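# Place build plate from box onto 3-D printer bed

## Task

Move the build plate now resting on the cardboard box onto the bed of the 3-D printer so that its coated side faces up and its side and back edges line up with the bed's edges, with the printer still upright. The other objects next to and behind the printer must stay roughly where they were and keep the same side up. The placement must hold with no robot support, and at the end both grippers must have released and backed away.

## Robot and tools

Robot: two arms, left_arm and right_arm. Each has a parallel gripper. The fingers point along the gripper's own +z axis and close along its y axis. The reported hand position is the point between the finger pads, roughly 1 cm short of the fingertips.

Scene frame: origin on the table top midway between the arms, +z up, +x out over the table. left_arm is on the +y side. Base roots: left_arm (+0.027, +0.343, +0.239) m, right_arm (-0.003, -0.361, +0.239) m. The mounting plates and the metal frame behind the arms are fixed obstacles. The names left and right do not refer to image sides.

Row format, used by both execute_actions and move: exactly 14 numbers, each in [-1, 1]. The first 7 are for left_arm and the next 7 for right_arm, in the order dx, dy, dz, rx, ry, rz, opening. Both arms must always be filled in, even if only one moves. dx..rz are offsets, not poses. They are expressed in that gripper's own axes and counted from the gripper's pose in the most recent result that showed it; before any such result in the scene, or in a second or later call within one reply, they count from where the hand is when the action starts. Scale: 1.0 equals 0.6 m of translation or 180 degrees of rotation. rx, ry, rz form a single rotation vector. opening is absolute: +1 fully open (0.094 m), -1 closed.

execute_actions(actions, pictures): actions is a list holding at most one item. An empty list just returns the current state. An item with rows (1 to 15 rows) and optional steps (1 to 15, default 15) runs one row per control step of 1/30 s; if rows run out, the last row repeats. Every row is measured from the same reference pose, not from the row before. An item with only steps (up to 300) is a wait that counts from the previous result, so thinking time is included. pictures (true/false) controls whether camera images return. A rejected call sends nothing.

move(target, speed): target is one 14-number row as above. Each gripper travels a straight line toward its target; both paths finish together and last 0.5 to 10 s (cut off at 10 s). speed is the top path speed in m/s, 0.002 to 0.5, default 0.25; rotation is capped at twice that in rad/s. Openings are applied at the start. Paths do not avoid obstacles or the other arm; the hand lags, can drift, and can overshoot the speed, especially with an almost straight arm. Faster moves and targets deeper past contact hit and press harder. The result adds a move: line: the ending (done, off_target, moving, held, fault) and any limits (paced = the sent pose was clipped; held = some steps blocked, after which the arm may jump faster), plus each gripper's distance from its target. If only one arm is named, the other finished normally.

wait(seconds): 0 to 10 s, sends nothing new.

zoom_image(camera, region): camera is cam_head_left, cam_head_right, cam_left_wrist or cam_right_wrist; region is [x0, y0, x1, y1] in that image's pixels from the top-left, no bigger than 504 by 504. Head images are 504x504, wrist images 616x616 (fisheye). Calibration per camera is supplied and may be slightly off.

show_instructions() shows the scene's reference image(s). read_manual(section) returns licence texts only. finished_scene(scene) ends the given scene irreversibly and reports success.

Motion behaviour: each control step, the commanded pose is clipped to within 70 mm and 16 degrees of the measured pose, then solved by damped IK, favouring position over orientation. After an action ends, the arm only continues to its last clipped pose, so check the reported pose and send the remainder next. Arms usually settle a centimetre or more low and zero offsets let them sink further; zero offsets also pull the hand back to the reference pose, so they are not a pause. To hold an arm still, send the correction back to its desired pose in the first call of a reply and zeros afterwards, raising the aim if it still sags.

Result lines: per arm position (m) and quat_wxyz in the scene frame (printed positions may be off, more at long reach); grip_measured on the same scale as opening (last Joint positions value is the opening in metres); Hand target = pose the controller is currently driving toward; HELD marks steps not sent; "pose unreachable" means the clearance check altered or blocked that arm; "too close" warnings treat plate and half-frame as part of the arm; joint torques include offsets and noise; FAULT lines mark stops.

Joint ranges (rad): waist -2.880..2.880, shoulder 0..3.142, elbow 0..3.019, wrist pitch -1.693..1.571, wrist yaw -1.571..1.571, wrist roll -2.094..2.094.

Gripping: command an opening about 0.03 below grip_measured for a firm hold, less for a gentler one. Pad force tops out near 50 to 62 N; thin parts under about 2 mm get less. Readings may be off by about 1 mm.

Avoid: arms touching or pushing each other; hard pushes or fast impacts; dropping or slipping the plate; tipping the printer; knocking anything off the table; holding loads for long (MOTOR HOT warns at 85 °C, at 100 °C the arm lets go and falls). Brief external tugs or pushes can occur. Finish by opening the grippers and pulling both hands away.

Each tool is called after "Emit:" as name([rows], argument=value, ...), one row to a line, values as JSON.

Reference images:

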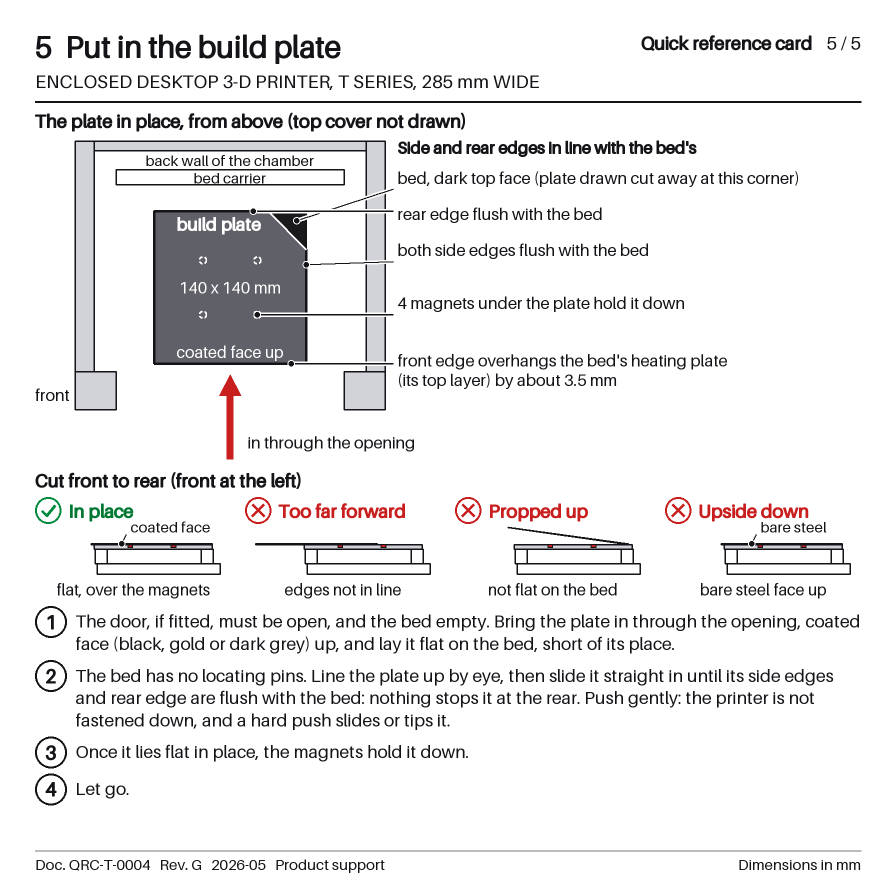

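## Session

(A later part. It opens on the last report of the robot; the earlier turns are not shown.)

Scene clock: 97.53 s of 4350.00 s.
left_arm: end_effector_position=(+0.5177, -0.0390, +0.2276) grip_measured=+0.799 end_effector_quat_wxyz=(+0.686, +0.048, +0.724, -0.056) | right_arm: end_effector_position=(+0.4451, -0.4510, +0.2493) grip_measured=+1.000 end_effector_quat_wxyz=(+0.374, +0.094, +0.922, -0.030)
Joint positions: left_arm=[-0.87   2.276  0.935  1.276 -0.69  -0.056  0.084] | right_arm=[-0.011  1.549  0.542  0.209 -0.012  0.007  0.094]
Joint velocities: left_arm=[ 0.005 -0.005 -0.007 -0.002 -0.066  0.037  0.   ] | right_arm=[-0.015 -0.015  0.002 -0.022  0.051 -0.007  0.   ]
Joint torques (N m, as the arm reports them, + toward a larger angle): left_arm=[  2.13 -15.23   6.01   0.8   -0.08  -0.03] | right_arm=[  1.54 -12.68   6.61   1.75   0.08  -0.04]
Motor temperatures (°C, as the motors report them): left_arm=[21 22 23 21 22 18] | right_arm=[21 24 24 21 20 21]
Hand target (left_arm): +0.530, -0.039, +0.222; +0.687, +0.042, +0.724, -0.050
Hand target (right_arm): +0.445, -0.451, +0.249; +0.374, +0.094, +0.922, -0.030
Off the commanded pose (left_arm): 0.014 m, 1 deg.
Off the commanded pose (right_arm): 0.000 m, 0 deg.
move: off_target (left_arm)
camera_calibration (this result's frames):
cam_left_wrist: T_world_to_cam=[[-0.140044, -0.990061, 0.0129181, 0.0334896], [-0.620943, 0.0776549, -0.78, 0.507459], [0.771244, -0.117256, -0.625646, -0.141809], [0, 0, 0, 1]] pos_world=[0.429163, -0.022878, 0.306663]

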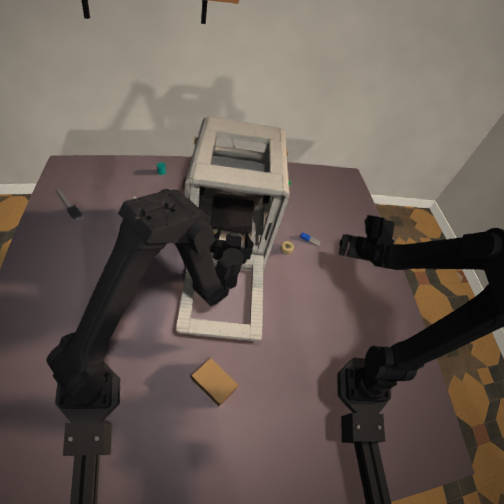

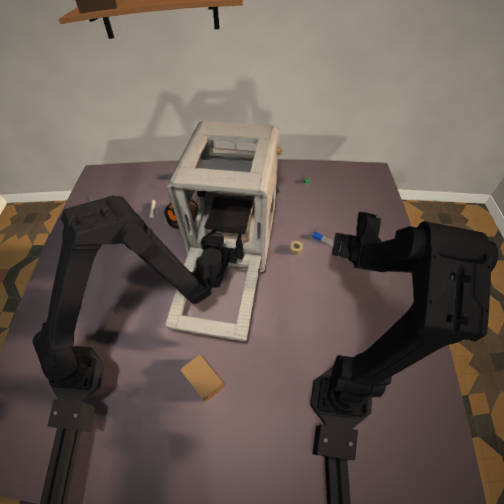

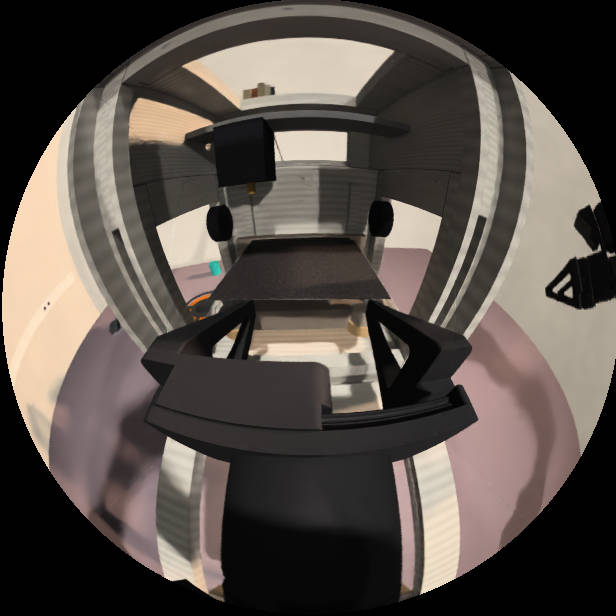

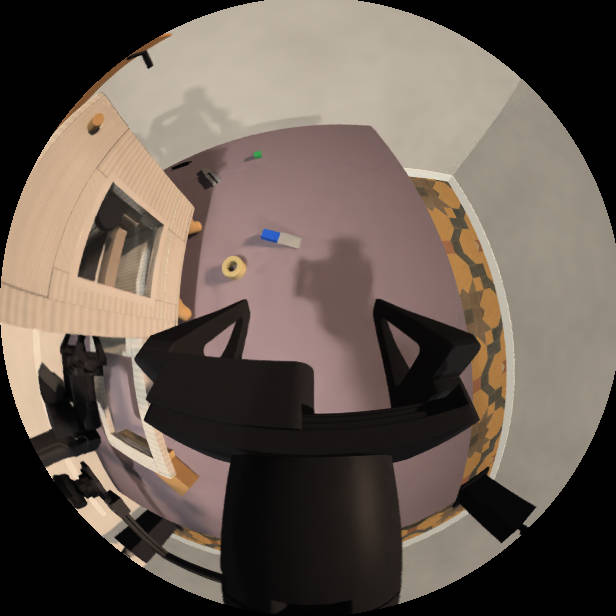

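Emit:
move(target=[0.006,0,0.033,-0.018,0,0,0.8,0,0,0,0,0,0,1], speed=0.01)

Emit:
move(target=[0,0,-0.045,0,0,0,0.8,0,0,0,0,0,0,1], speed=0.02)

Emit:
zoom_image(camera="cam_left_wrist", region=[200, 190, 420, 350])

Emit:
zoom_image(camera="cam_head_right", region=[180, 175, 280, 275])

Scene clock: 103.73 s of 4350.00 s.
left_arm: end_effector_position=(+0.5270, -0.0411, +0.2319) grip_measured=+0.799 end_effector_quat_wxyz=(+0.690, +0.031, +0.722, -0.043) | right_arm: end_effector_position=(+0.4451, -0.4510, +0.2493) grip_measured=+1.000 end_effector_quat_wxyz=(+0.374, +0.094, +0.922, -0.030)
Joint positions: left_arm=[-0.87   2.278  0.969  1.252 -0.732 -0.056  0.084] | right_arm=[-0.011  1.549  0.542  0.209 -0.012  0.007  0.094]
Joint velocities: left_arm=[ 0.005 -0.005  0.007 -0.022  0.051 -0.022 -0.001] | right_arm=[-0.015  0.005  0.012  0.017 -0.051 -0.066  0.   ]
Joint torques (N m, as the arm reports them, + toward a larger angle): left_arm=[  1.65 -13.83   6.06   0.86  -0.18  -0.09] | right_arm=[  0.54 -11.9    6.91   1.5    0.13  -0.03]
Motor temperatures (°C, as the motors report them): left_arm=[21 22 23 21 22 18] | right_arm=[21 24 24 21 20 21]
Hand target (left_arm): +0.536, -0.042, +0.223; +0.688, +0.028, +0.724, -0.036
Hand target (right_arm): +0.445, -0.451, +0.249; +0.374, +0.094, +0.922, -0.030
Off the commanded pose (left_arm): 0.014 m, 1 deg.
Off the commanded pose (right_arm): 0.000 m, 0 deg.
After step 90, 0.17 s passed at rest.
move: off_target (left_arm)
camera_calibration (this result's frames):
cam_left_wrist: T_world_to_cam=[[-0.0981749, -0.995038, 0.0161839, 0.00969481], [-0.617957, 0.0482071, -0.784732, 0.515044], [0.780058, -0.087042, -0.619624, -0.151285], [0, 0, 0, 1]] pos_world=[0.437238, -0.0283502, 0.310275]

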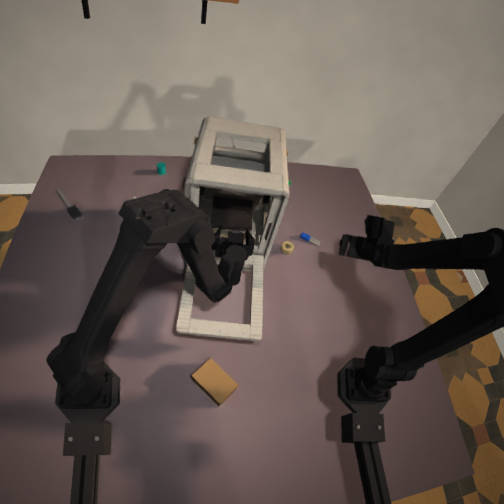

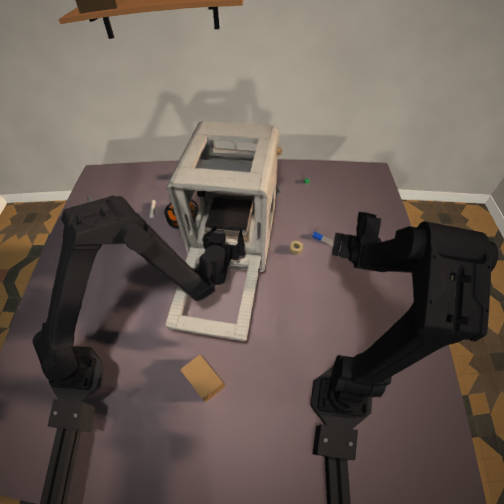

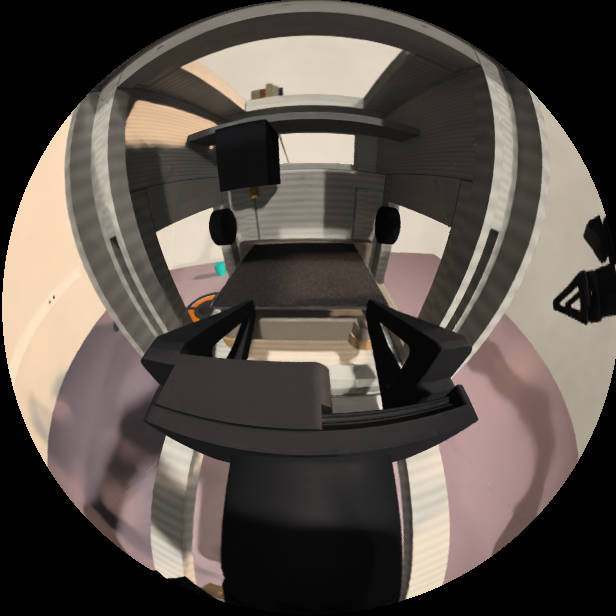

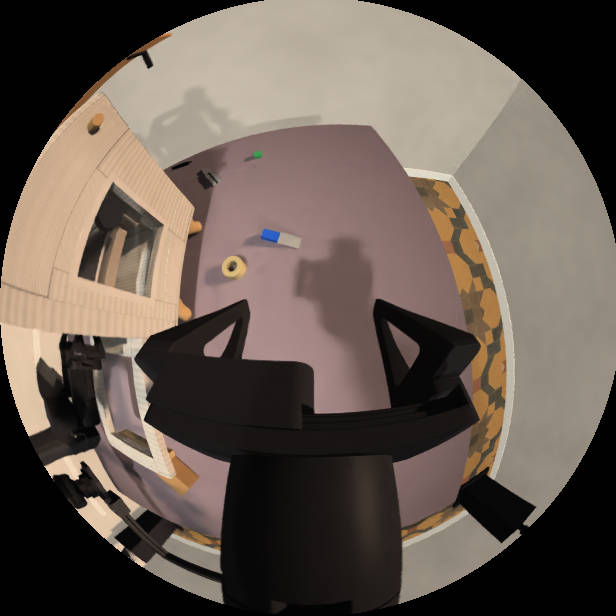

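Scene clock: 105.33 s of 4350.00 s.
left_arm: end_effector_position=(+0.5060, -0.0320, +0.2199) grip_measured=+0.799 end_effector_quat_wxyz=(+0.681, +0.038, +0.731, -0.028) | right_arm: end_effector_position=(+0.4451, -0.4510, +0.2493) grip_measured=+1.000 end_effector_quat_wxyz=(+0.374, +0.094, +0.922, -0.030)
Joint positions: left_arm=[-0.893  2.278  0.919  1.264 -0.766 -0.056  0.084] | right_arm=[-0.011  1.549  0.542  0.209 -0.012  0.007  0.094]
Joint velocities: left_arm=[-0.024 -0.005 -0.007  0.007  0.007 -0.007 -0.   ] | right_arm=[-0.015 -0.005 -0.002 -0.017 -0.051 -0.037  0.   ]
Joint torques (N m, as the arm reports them, + toward a larger angle): left_arm=[  0.23 -17.6    2.66   2.51  -0.19  -0.11] | right_arm=[  0.65 -12.65   6.7    1.64   0.06   0.09]
Motor temperatures (°C, as the motors report them): left_arm=[21 22 23 21 22 18] | right_arm=[21 24 24 21 20 21]
Hand target (left_arm): +0.500, -0.038, +0.233; +0.690, +0.031, +0.722, -0.043
Hand target (right_arm): +0.445, -0.451, +0.249; +0.374, +0.094, +0.922, -0.030
Off the commanded pose (left_arm): 0.016 m, 2 deg.
Off the commanded pose (right_arm): 0.000 m, 0 deg.
move: off_target (left_arm)
camera_calibration (this result's frames):
cam_left_wrist: T_world_to_cam=[[-0.0880562, -0.996035, -0.012632, 0.0180263], [-0.637213, 0.066072, -0.76785, 0.498797], [0.76564, -0.0595647, -0.640505, -0.128827], [0, 0, 0, 1]] pos_world=[0.418062, -0.0226752, 0.300715]

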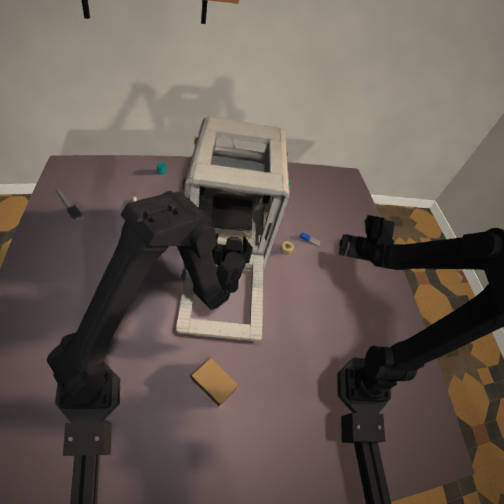

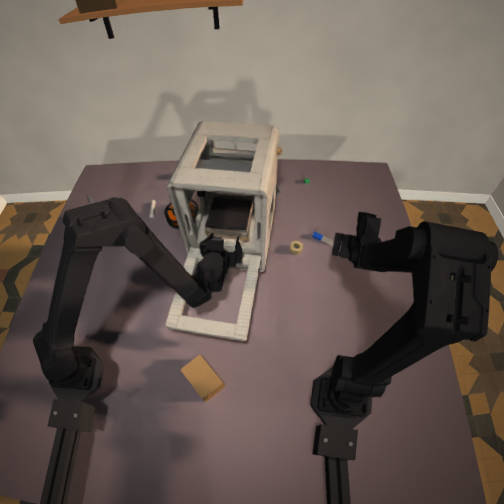

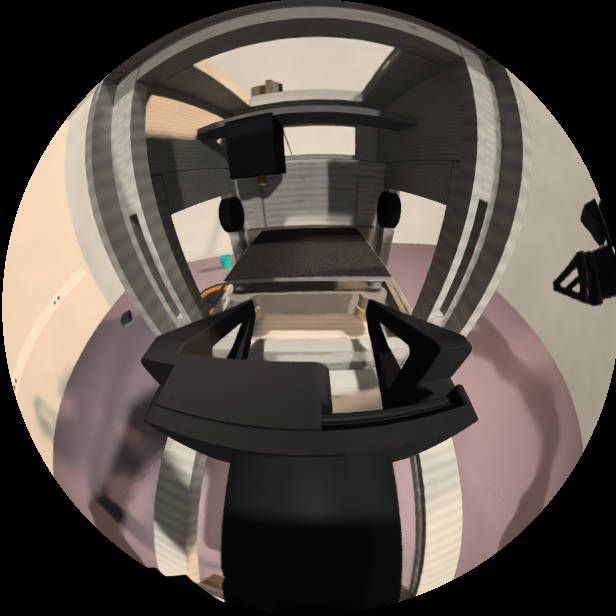

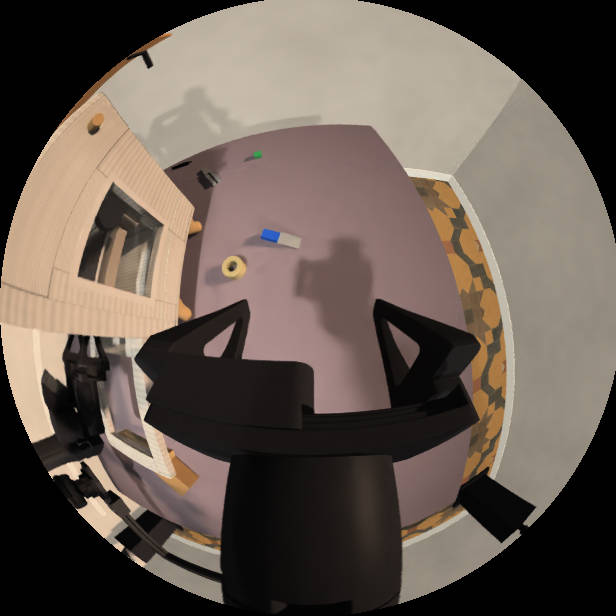

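Region (200, 190, 420, 350) of cam_left_wrist's 616x616 image, scaled by 2.291, with more detail than that image has; it fills the top 367 rows of this view, and the rest is white.

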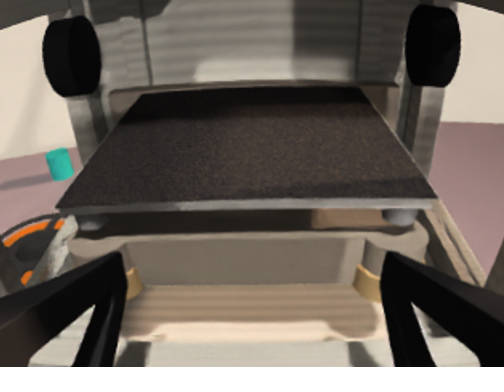

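Region (180, 175, 280, 275) of cam_head_right's 504x504 image, scaled by 5.040, with more detail than that image has.

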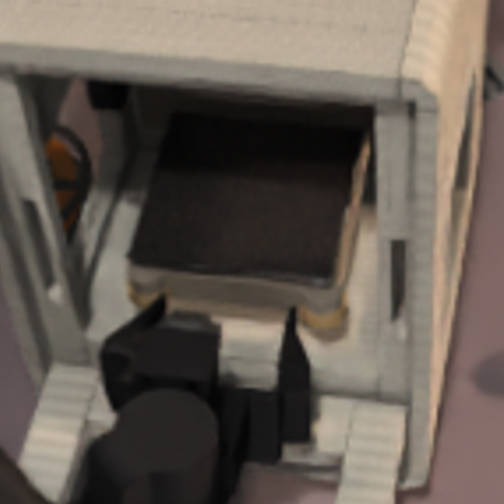

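Emit:
move(target=[-0.008,0,0.056,0.018,0,-0.01,0.8,0,0,0,0,0,0,1], speed=0.01)

Emit:
move(target=[0,0,-0.045,0,0,0,0.8,0,0,0,0,0,0,1], speed=0.02)

Emit:
zoom_image(camera="cam_left_wrist", region=[200, 190, 420, 350])

Scene clock: 111.17 s of 4350.00 s.
left_arm: end_effector_position=(+0.5267, -0.0346, +0.2211) grip_measured=+0.799 end_effector_quat_wxyz=(+0.677, +0.055, +0.731, -0.058) | right_arm: end_effector_position=(+0.4451, -0.4510, +0.2493) grip_measured=+1.000 end_effector_quat_wxyz=(+0.374, +0.094, +0.922, -0.030)
Joint positions: left_arm=[-0.846  2.278  0.941  1.244 -0.652 -0.066  0.084] | right_arm=[-0.011  1.549  0.542  0.209 -0.012  0.007  0.094]
Joint velocities: left_arm=[-0.005 -0.015 -0.012  0.002 -0.051  0.022  0.002] | right_arm=[-0.015  0.005  0.002 -0.007 -0.007 -0.007  0.   ]
Joint torques (N m, as the arm reports them, + toward a larger angle): left_arm=[  2.19 -15.17   5.63   0.77   0.1   -0.16] | right_arm=[  0.74 -13.07   6.72   1.66   0.07   0.02]
Motor temperatures (°C, as the motors report them): left_arm=[21 22 23 21 22 18] | right_arm=[21 24 24 21 20 21]
Hand target (left_arm): +0.539, -0.035, +0.222; +0.679, +0.046, +0.730, -0.060
Hand target (right_arm): +0.445, -0.451, +0.249; +0.374, +0.094, +0.922, -0.030
Off the commanded pose (left_arm): 0.013 m, 1 deg.
Off the commanded pose (right_arm): 0.000 m, 0 deg.
move: off_target (left_arm)
camera_calibration (this result's frames):
cam_left_wrist: T_world_to_cam=[[-0.153096, -0.988185, 0.00721134, 0.047477], [-0.637632, 0.0932054, -0.764682, 0.513499], [0.754975, -0.121668, -0.644368, -0.139741], [0, 0, 0, 1]] pos_world=[0.440193, -0.0179468, 0.302277]

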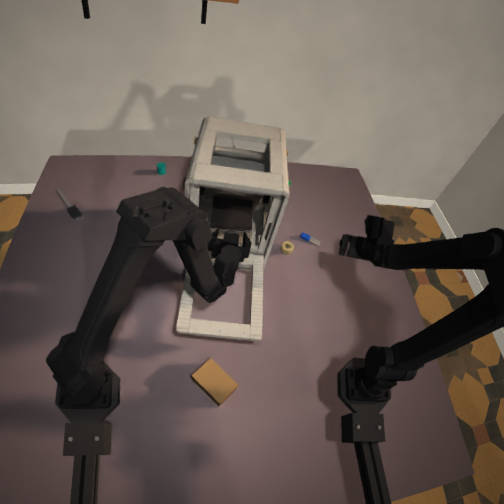

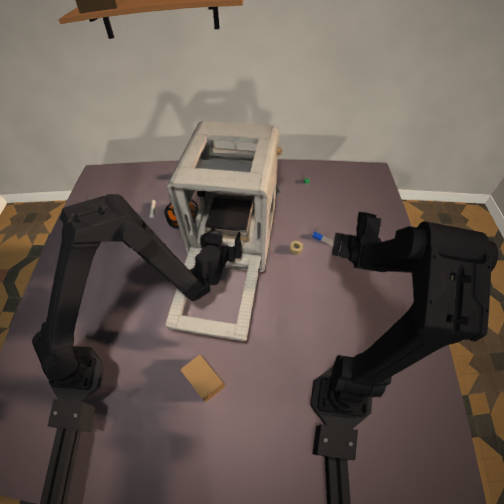

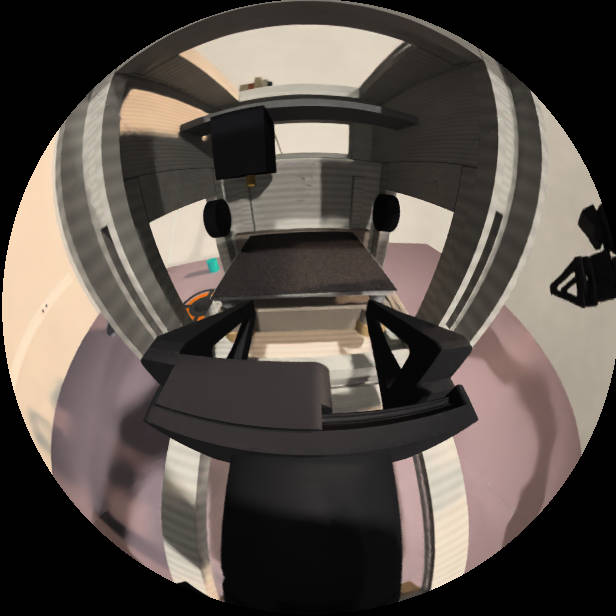

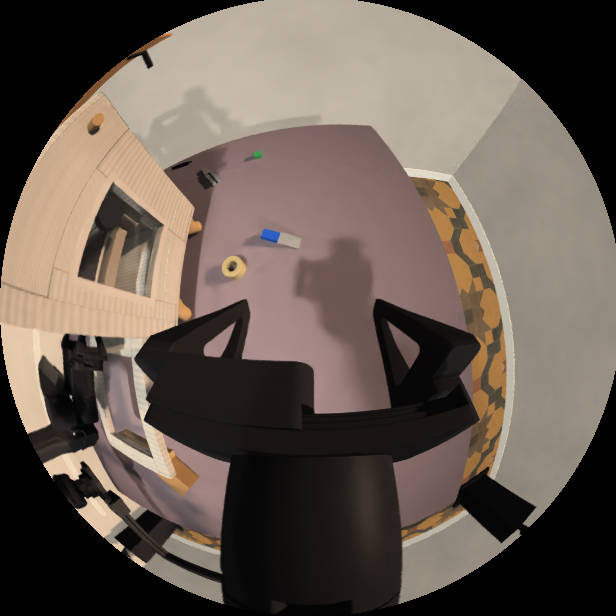

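Scene clock: 112.77 s of 4350.00 s.
left_arm: end_effector_position=(+0.5054, -0.0237, +0.2085) grip_measured=+0.799 end_effector_quat_wxyz=(+0.667, +0.062, +0.741, -0.043) | right_arm: end_effector_position=(+0.4451, -0.4510, +0.2493) grip_measured=+1.000 end_effector_quat_wxyz=(+0.374, +0.094, +0.922, -0.030)
Joint positions: left_arm=[-0.866  2.278  0.886  1.257 -0.682 -0.066  0.084] | right_arm=[-0.011  1.549  0.542  0.209 -0.012  0.007  0.094]
Joint velocities: left_arm=[-0.015 -0.015 -0.007 -0.012 -0.022  0.051 -0.   ] | right_arm=[-0.015  0.005 -0.002  0.002  0.037 -0.051  0.   ]
Joint torques (N m, as the arm reports them, + toward a larger angle): left_arm=[ -1.21 -17.87   2.59   2.62  -0.19  -0.07] | right_arm=[  0.72 -12.12   6.72   1.76   0.07   0.04]
Motor temperatures (°C, as the motors report them): left_arm=[21 22 23 21 22 18] | right_arm=[21 24 24 21 20 21]
Hand target (left_arm): +0.500, -0.030, +0.223; +0.677, +0.055, +0.732, -0.058
Hand target (right_arm): +0.445, -0.451, +0.249; +0.374, +0.094, +0.922, -0.030
Off the commanded pose (left_arm): 0.017 m, 2 deg.
Off the commanded pose (right_arm): 0.000 m, 0 deg.
move: off_target (left_arm)
camera_calibration (this result's frames):
cam_left_wrist: T_world_to_cam=[[-0.144133, -0.989321, -0.0216705, 0.0564936], [-0.658218, 0.112201, -0.744419, 0.49593], [0.738901, -0.0930313, -0.667361, -0.116872], [0, 0, 0, 1]] pos_world=[0.420929, -0.0106263, 0.292409]

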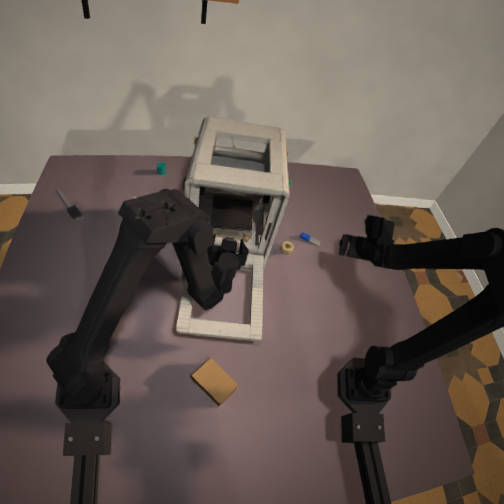

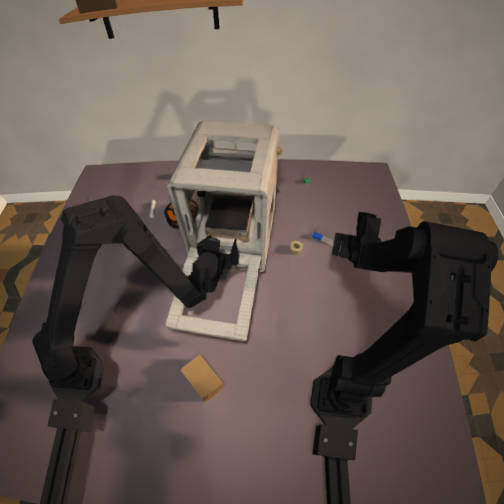

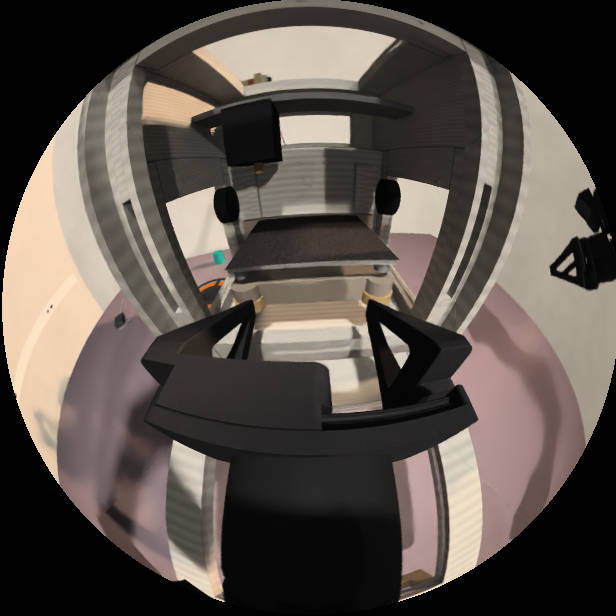

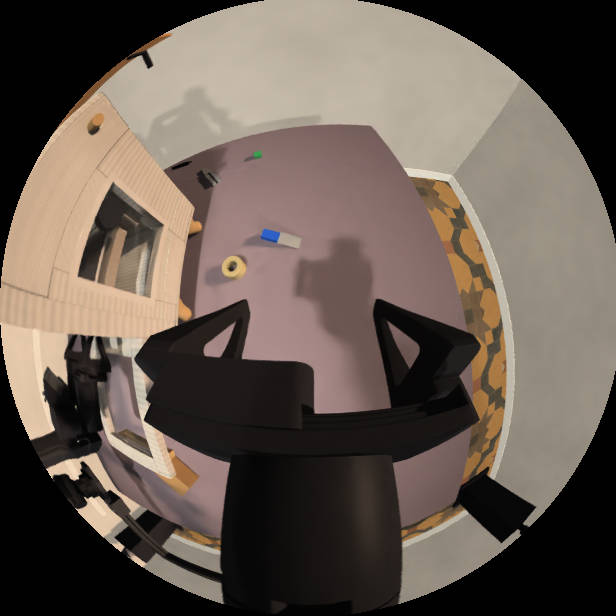

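Region (200, 190, 420, 350) of cam_left_wrist's 616x616 image, scaled by 2.291, with more detail than that image has; it fills the top 367 rows of this view, and the rest is white.

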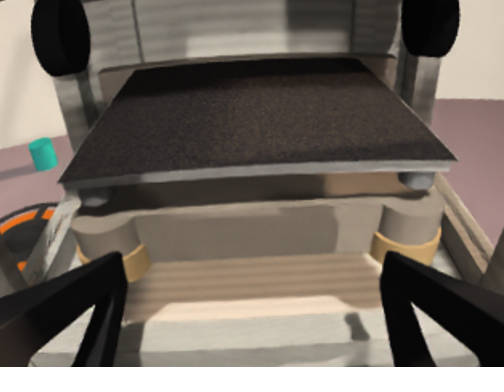

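Too low; retry higher.

Emit:
move(target=[-0.048,0,0.057,0,-0.02,-0.01,0.8,0,0,0,0,0,0,1], speed=0.01)

Emit:
move(target=[0,0,-0.045,0,0,0,0.8,0,0,0,0,0,0,1], speed=0.02)

Emit:
zoom_image(camera="cam_left_wrist", region=[200, 190, 420, 350])

Scene clock: 119.37 s of 4350.00 s.
left_arm: end_effector_position=(+0.5273, -0.0282, +0.2205) grip_measured=+0.799 end_effector_quat_wxyz=(+0.678, +0.058, +0.731, -0.054) | right_arm: end_effector_position=(+0.4451, -0.4510, +0.2493) grip_measured=+1.000 end_effector_quat_wxyz=(+0.374, +0.094, +0.922, -0.030)
Joint positions: left_arm=[-0.836  2.278  0.93   1.257 -0.644 -0.054  0.084] | right_arm=[-0.011  1.549  0.542  0.209 -0.012  0.007  0.094]
Joint velocities: left_arm=[-0.005 -0.005 -0.017  0.007 -0.037  0.051  0.   ] | right_arm=[-0.005 -0.015  0.002  0.002 -0.037 -0.037  0.   ]
Joint torques (N m, as the arm reports them, + toward a larger angle): left_arm=[  2.07 -16.32   5.77   1.47   0.13   0.09] | right_arm=[  0.34 -12.88   6.91   1.8    0.06  -0.02]
Motor temperatures (°C, as the motors report them): left_arm=[21 22 23 21 22 18] | right_arm=[21 24 24 21 20 21]
Hand target (left_arm): +0.542, -0.030, +0.233; +0.689, +0.049, +0.721, -0.056
Hand target (right_arm): +0.445, -0.451, +0.249; +0.374, +0.094, +0.922, -0.030
Off the commanded pose (left_arm): 0.020 m, 2 deg.
Off the commanded pose (right_arm): 0.000 m, 0 deg.
move: off_target (left_arm)
camera_calibration (this result's frames):
cam_left_wrist: T_world_to_cam=[[-0.152001, -0.988379, -0.00187297, 0.0552458], [-0.635581, 0.099196, -0.765635, 0.512223], [0.756923, -0.115187, -0.643273, -0.140884], [0, 0, 0, 1]] pos_world=[0.440594, -0.0124347, 0.301652]

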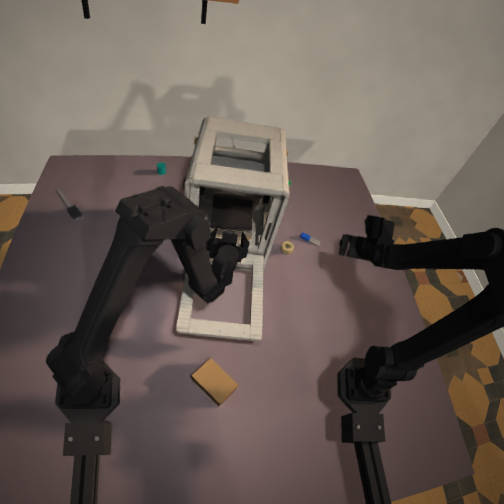

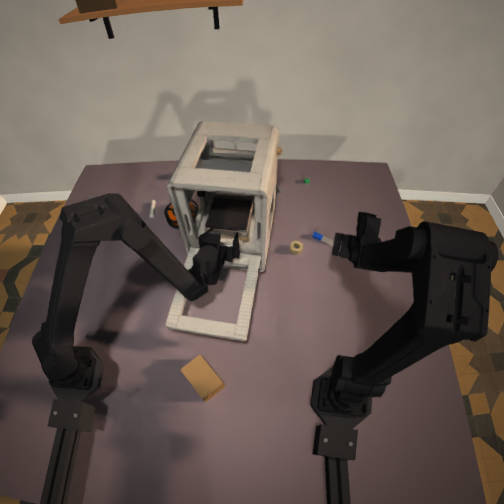

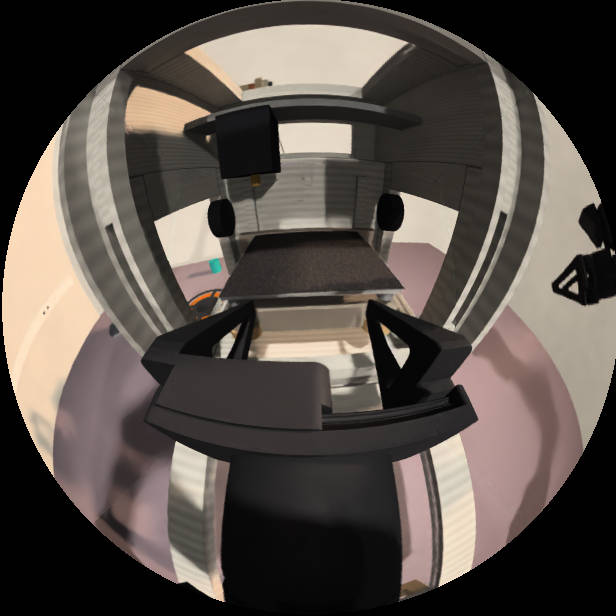

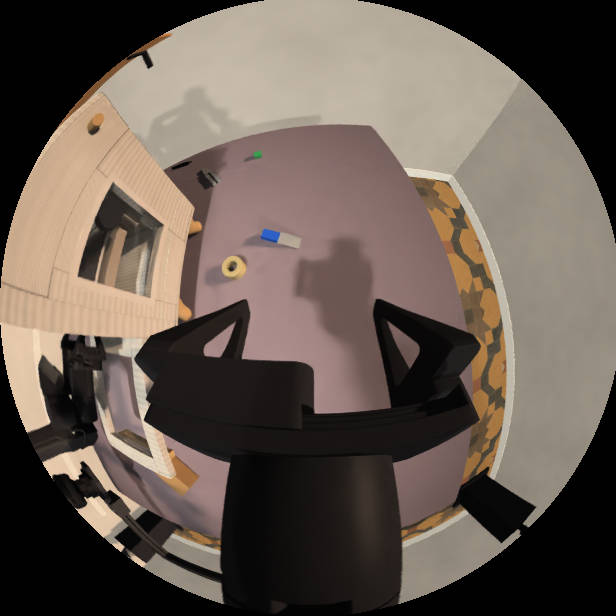

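Scene clock: 120.97 s of 4350.00 s.
left_arm: end_effector_position=(+0.5059, -0.0174, +0.2082) grip_measured=+0.799 end_effector_quat_wxyz=(+0.668, +0.064, +0.741, -0.040) | right_arm: end_effector_position=(+0.4451, -0.4510, +0.2493) grip_measured=+1.000 end_effector_quat_wxyz=(+0.374, +0.094, +0.922, -0.030)
Joint positions: left_arm=[-0.857  2.278  0.875  1.271 -0.674 -0.054  0.084] | right_arm=[-0.011  1.549  0.542  0.209 -0.012  0.007  0.094]
Joint velocities: left_arm=[-0.005 -0.024 -0.007  0.007 -0.007  0.051 -0.001] | right_arm=[-0.015 -0.005  0.017  0.002  0.022  0.037  0.   ]
Joint torques (N m, as the arm reports them, + toward a larger angle): left_arm=[ -1.23 -17.9    2.31   2.72  -0.25  -0.08] | right_arm=[  0.3  -12.31   6.99   1.67   0.11   0.03]
Motor temperatures (°C, as the motors report them): left_arm=[21 22 23 21 22 18] | right_arm=[21 24 24 21 20 21]
Hand target (left_arm): +0.501, -0.024, +0.222; +0.678, +0.058, +0.731, -0.054
Hand target (right_arm): +0.445, -0.451, +0.249; +0.374, +0.094, +0.922, -0.030
Off the commanded pose (left_arm): 0.017 m, 2 deg.
Off the commanded pose (right_arm): 0.000 m, 0 deg.
move: off_target (left_arm)
camera_calibration (this result's frames):
cam_left_wrist: T_world_to_cam=[[-0.14326, -0.989224, -0.0301953, 0.0641162], [-0.656325, 0.117797, -0.745226, 0.494646], [0.740753, -0.086943, -0.666128, -0.117946], [0, 0, 0, 1]] pos_world=[0.421202, -0.00509682, 0.291992]

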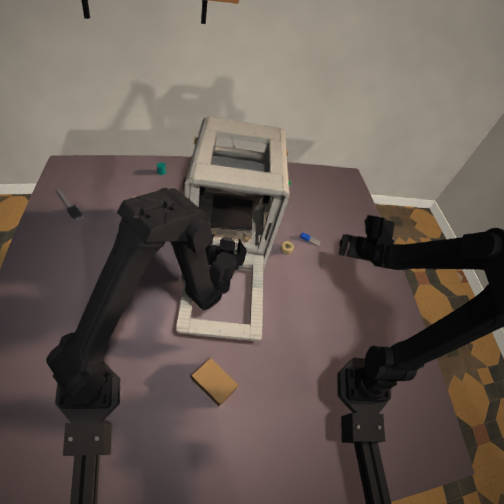

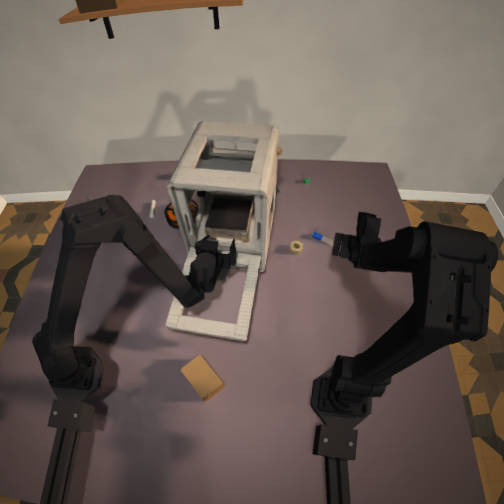

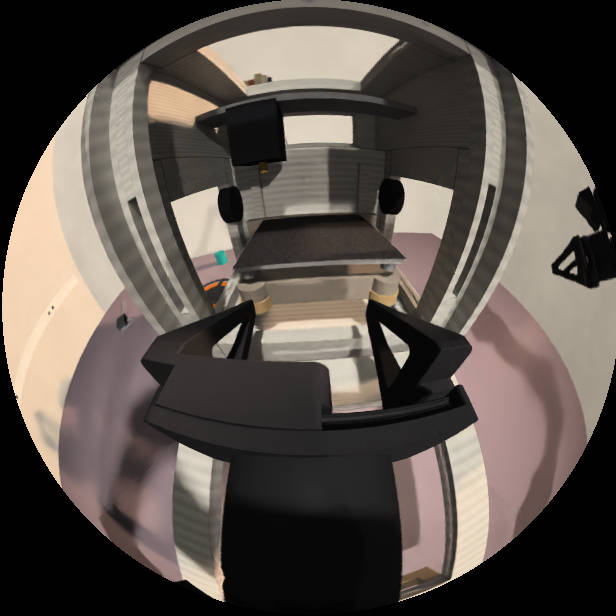

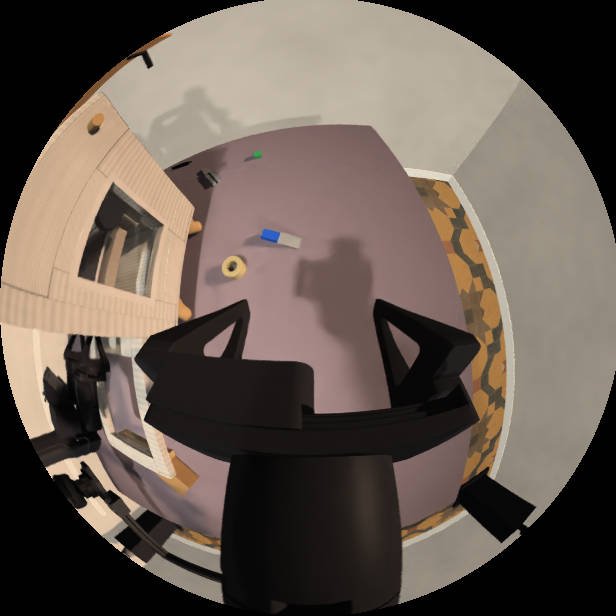

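Region (200, 190, 420, 350) of cam_left_wrist's 616x616 image, scaled by 2.291, with more detail than that image has; it fills the top 367 rows of this view, and the rest is white.

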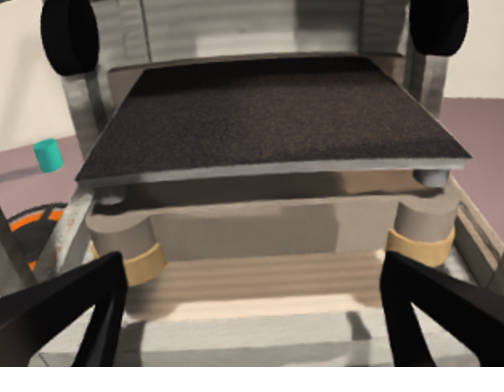

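Emit:
move(target=[-0.045,-0.01,0,0,0,0,0.8,0,0,0,0,0,0,1], speed=0.02)

Scene clock: 123.83 s of 4350.00 s.
left_arm: end_effector_position=(+0.5098, -0.0208, +0.2235) grip_measured=+0.799 end_effector_quat_wxyz=(+0.666, +0.065, +0.742, -0.037) | right_arm: end_effector_position=(+0.4451, -0.4510, +0.2493) grip_measured=+1.000 end_effector_quat_wxyz=(+0.374, +0.094, +0.922, -0.030)
Joint positions: left_arm=[-0.857  2.233  0.875  1.219 -0.678 -0.054  0.084] | right_arm=[-0.011  1.549  0.542  0.209 -0.012  0.007  0.094]
Joint velocities: left_arm=[ 0.015 -0.005  0.012 -0.027  0.007  0.007 -0.   ] | right_arm=[-0.005 -0.005 -0.027 -0.007  0.022 -0.007  0.   ]
Joint torques (N m, as the arm reports them, + toward a larger angle): left_arm=[ -0.28 -18.83   3.24   0.74  -0.2   -0.08] | right_arm=[  0.11 -12.91   6.72   1.64   0.1    0.01]
Motor temperatures (°C, as the motors report them): left_arm=[21 22 23 21 22 18] | right_arm=[21 24 24 21 20 21]
Hand target (left_arm): +0.508, -0.025, +0.235; +0.668, +0.064, +0.740, -0.040
Hand target (right_arm): +0.445, -0.451, +0.249; +0.374, +0.094, +0.922, -0.030
Off the commanded pose (left_arm): 0.012 m, 0 deg.
Off the commanded pose (right_arm): 0.000 m, 0 deg.
move: off_target (left_arm)
camera_calibration (this result's frames):
cam_left_wrist: T_world_to_cam=[[-0.139655, -0.989601, -0.034451, 0.0609046], [-0.659573, 0.118918, -0.742174, 0.51], [0.738553, -0.0809256, -0.669321, -0.108919], [0, 0, 0, 1]] pos_world=[0.42533, -0.00919132, 0.307705]

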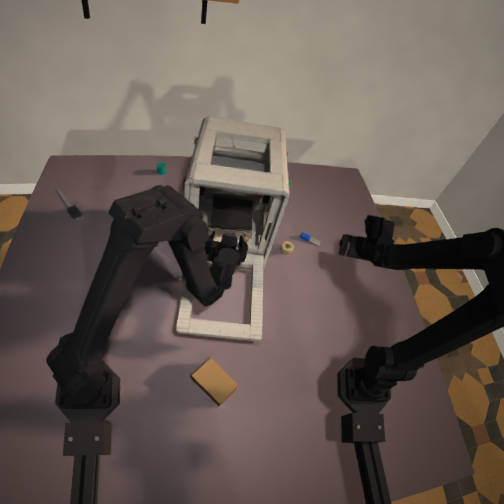

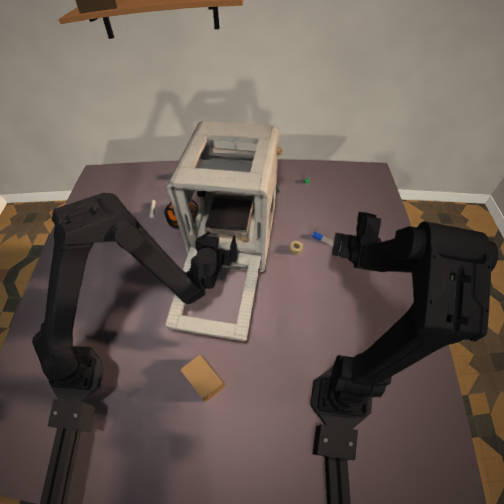

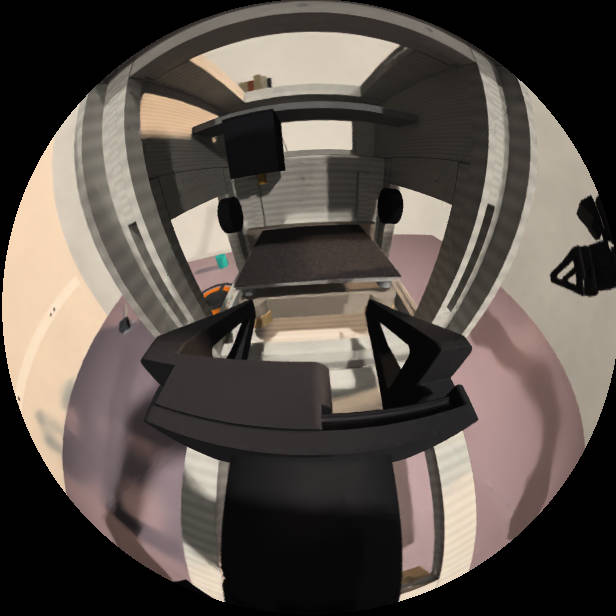

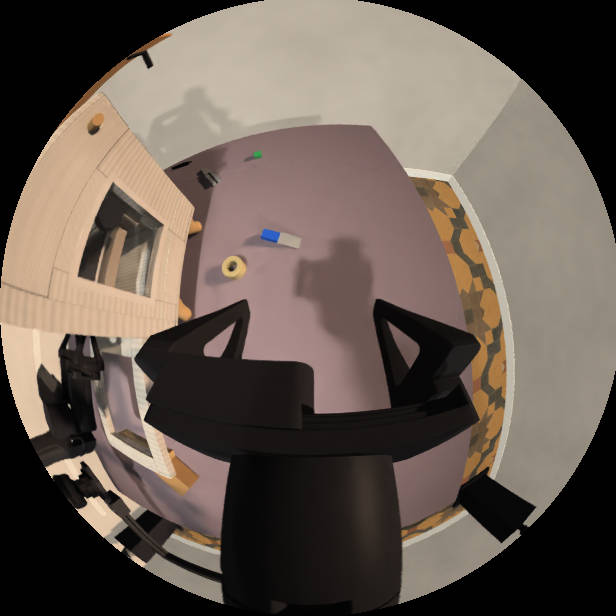

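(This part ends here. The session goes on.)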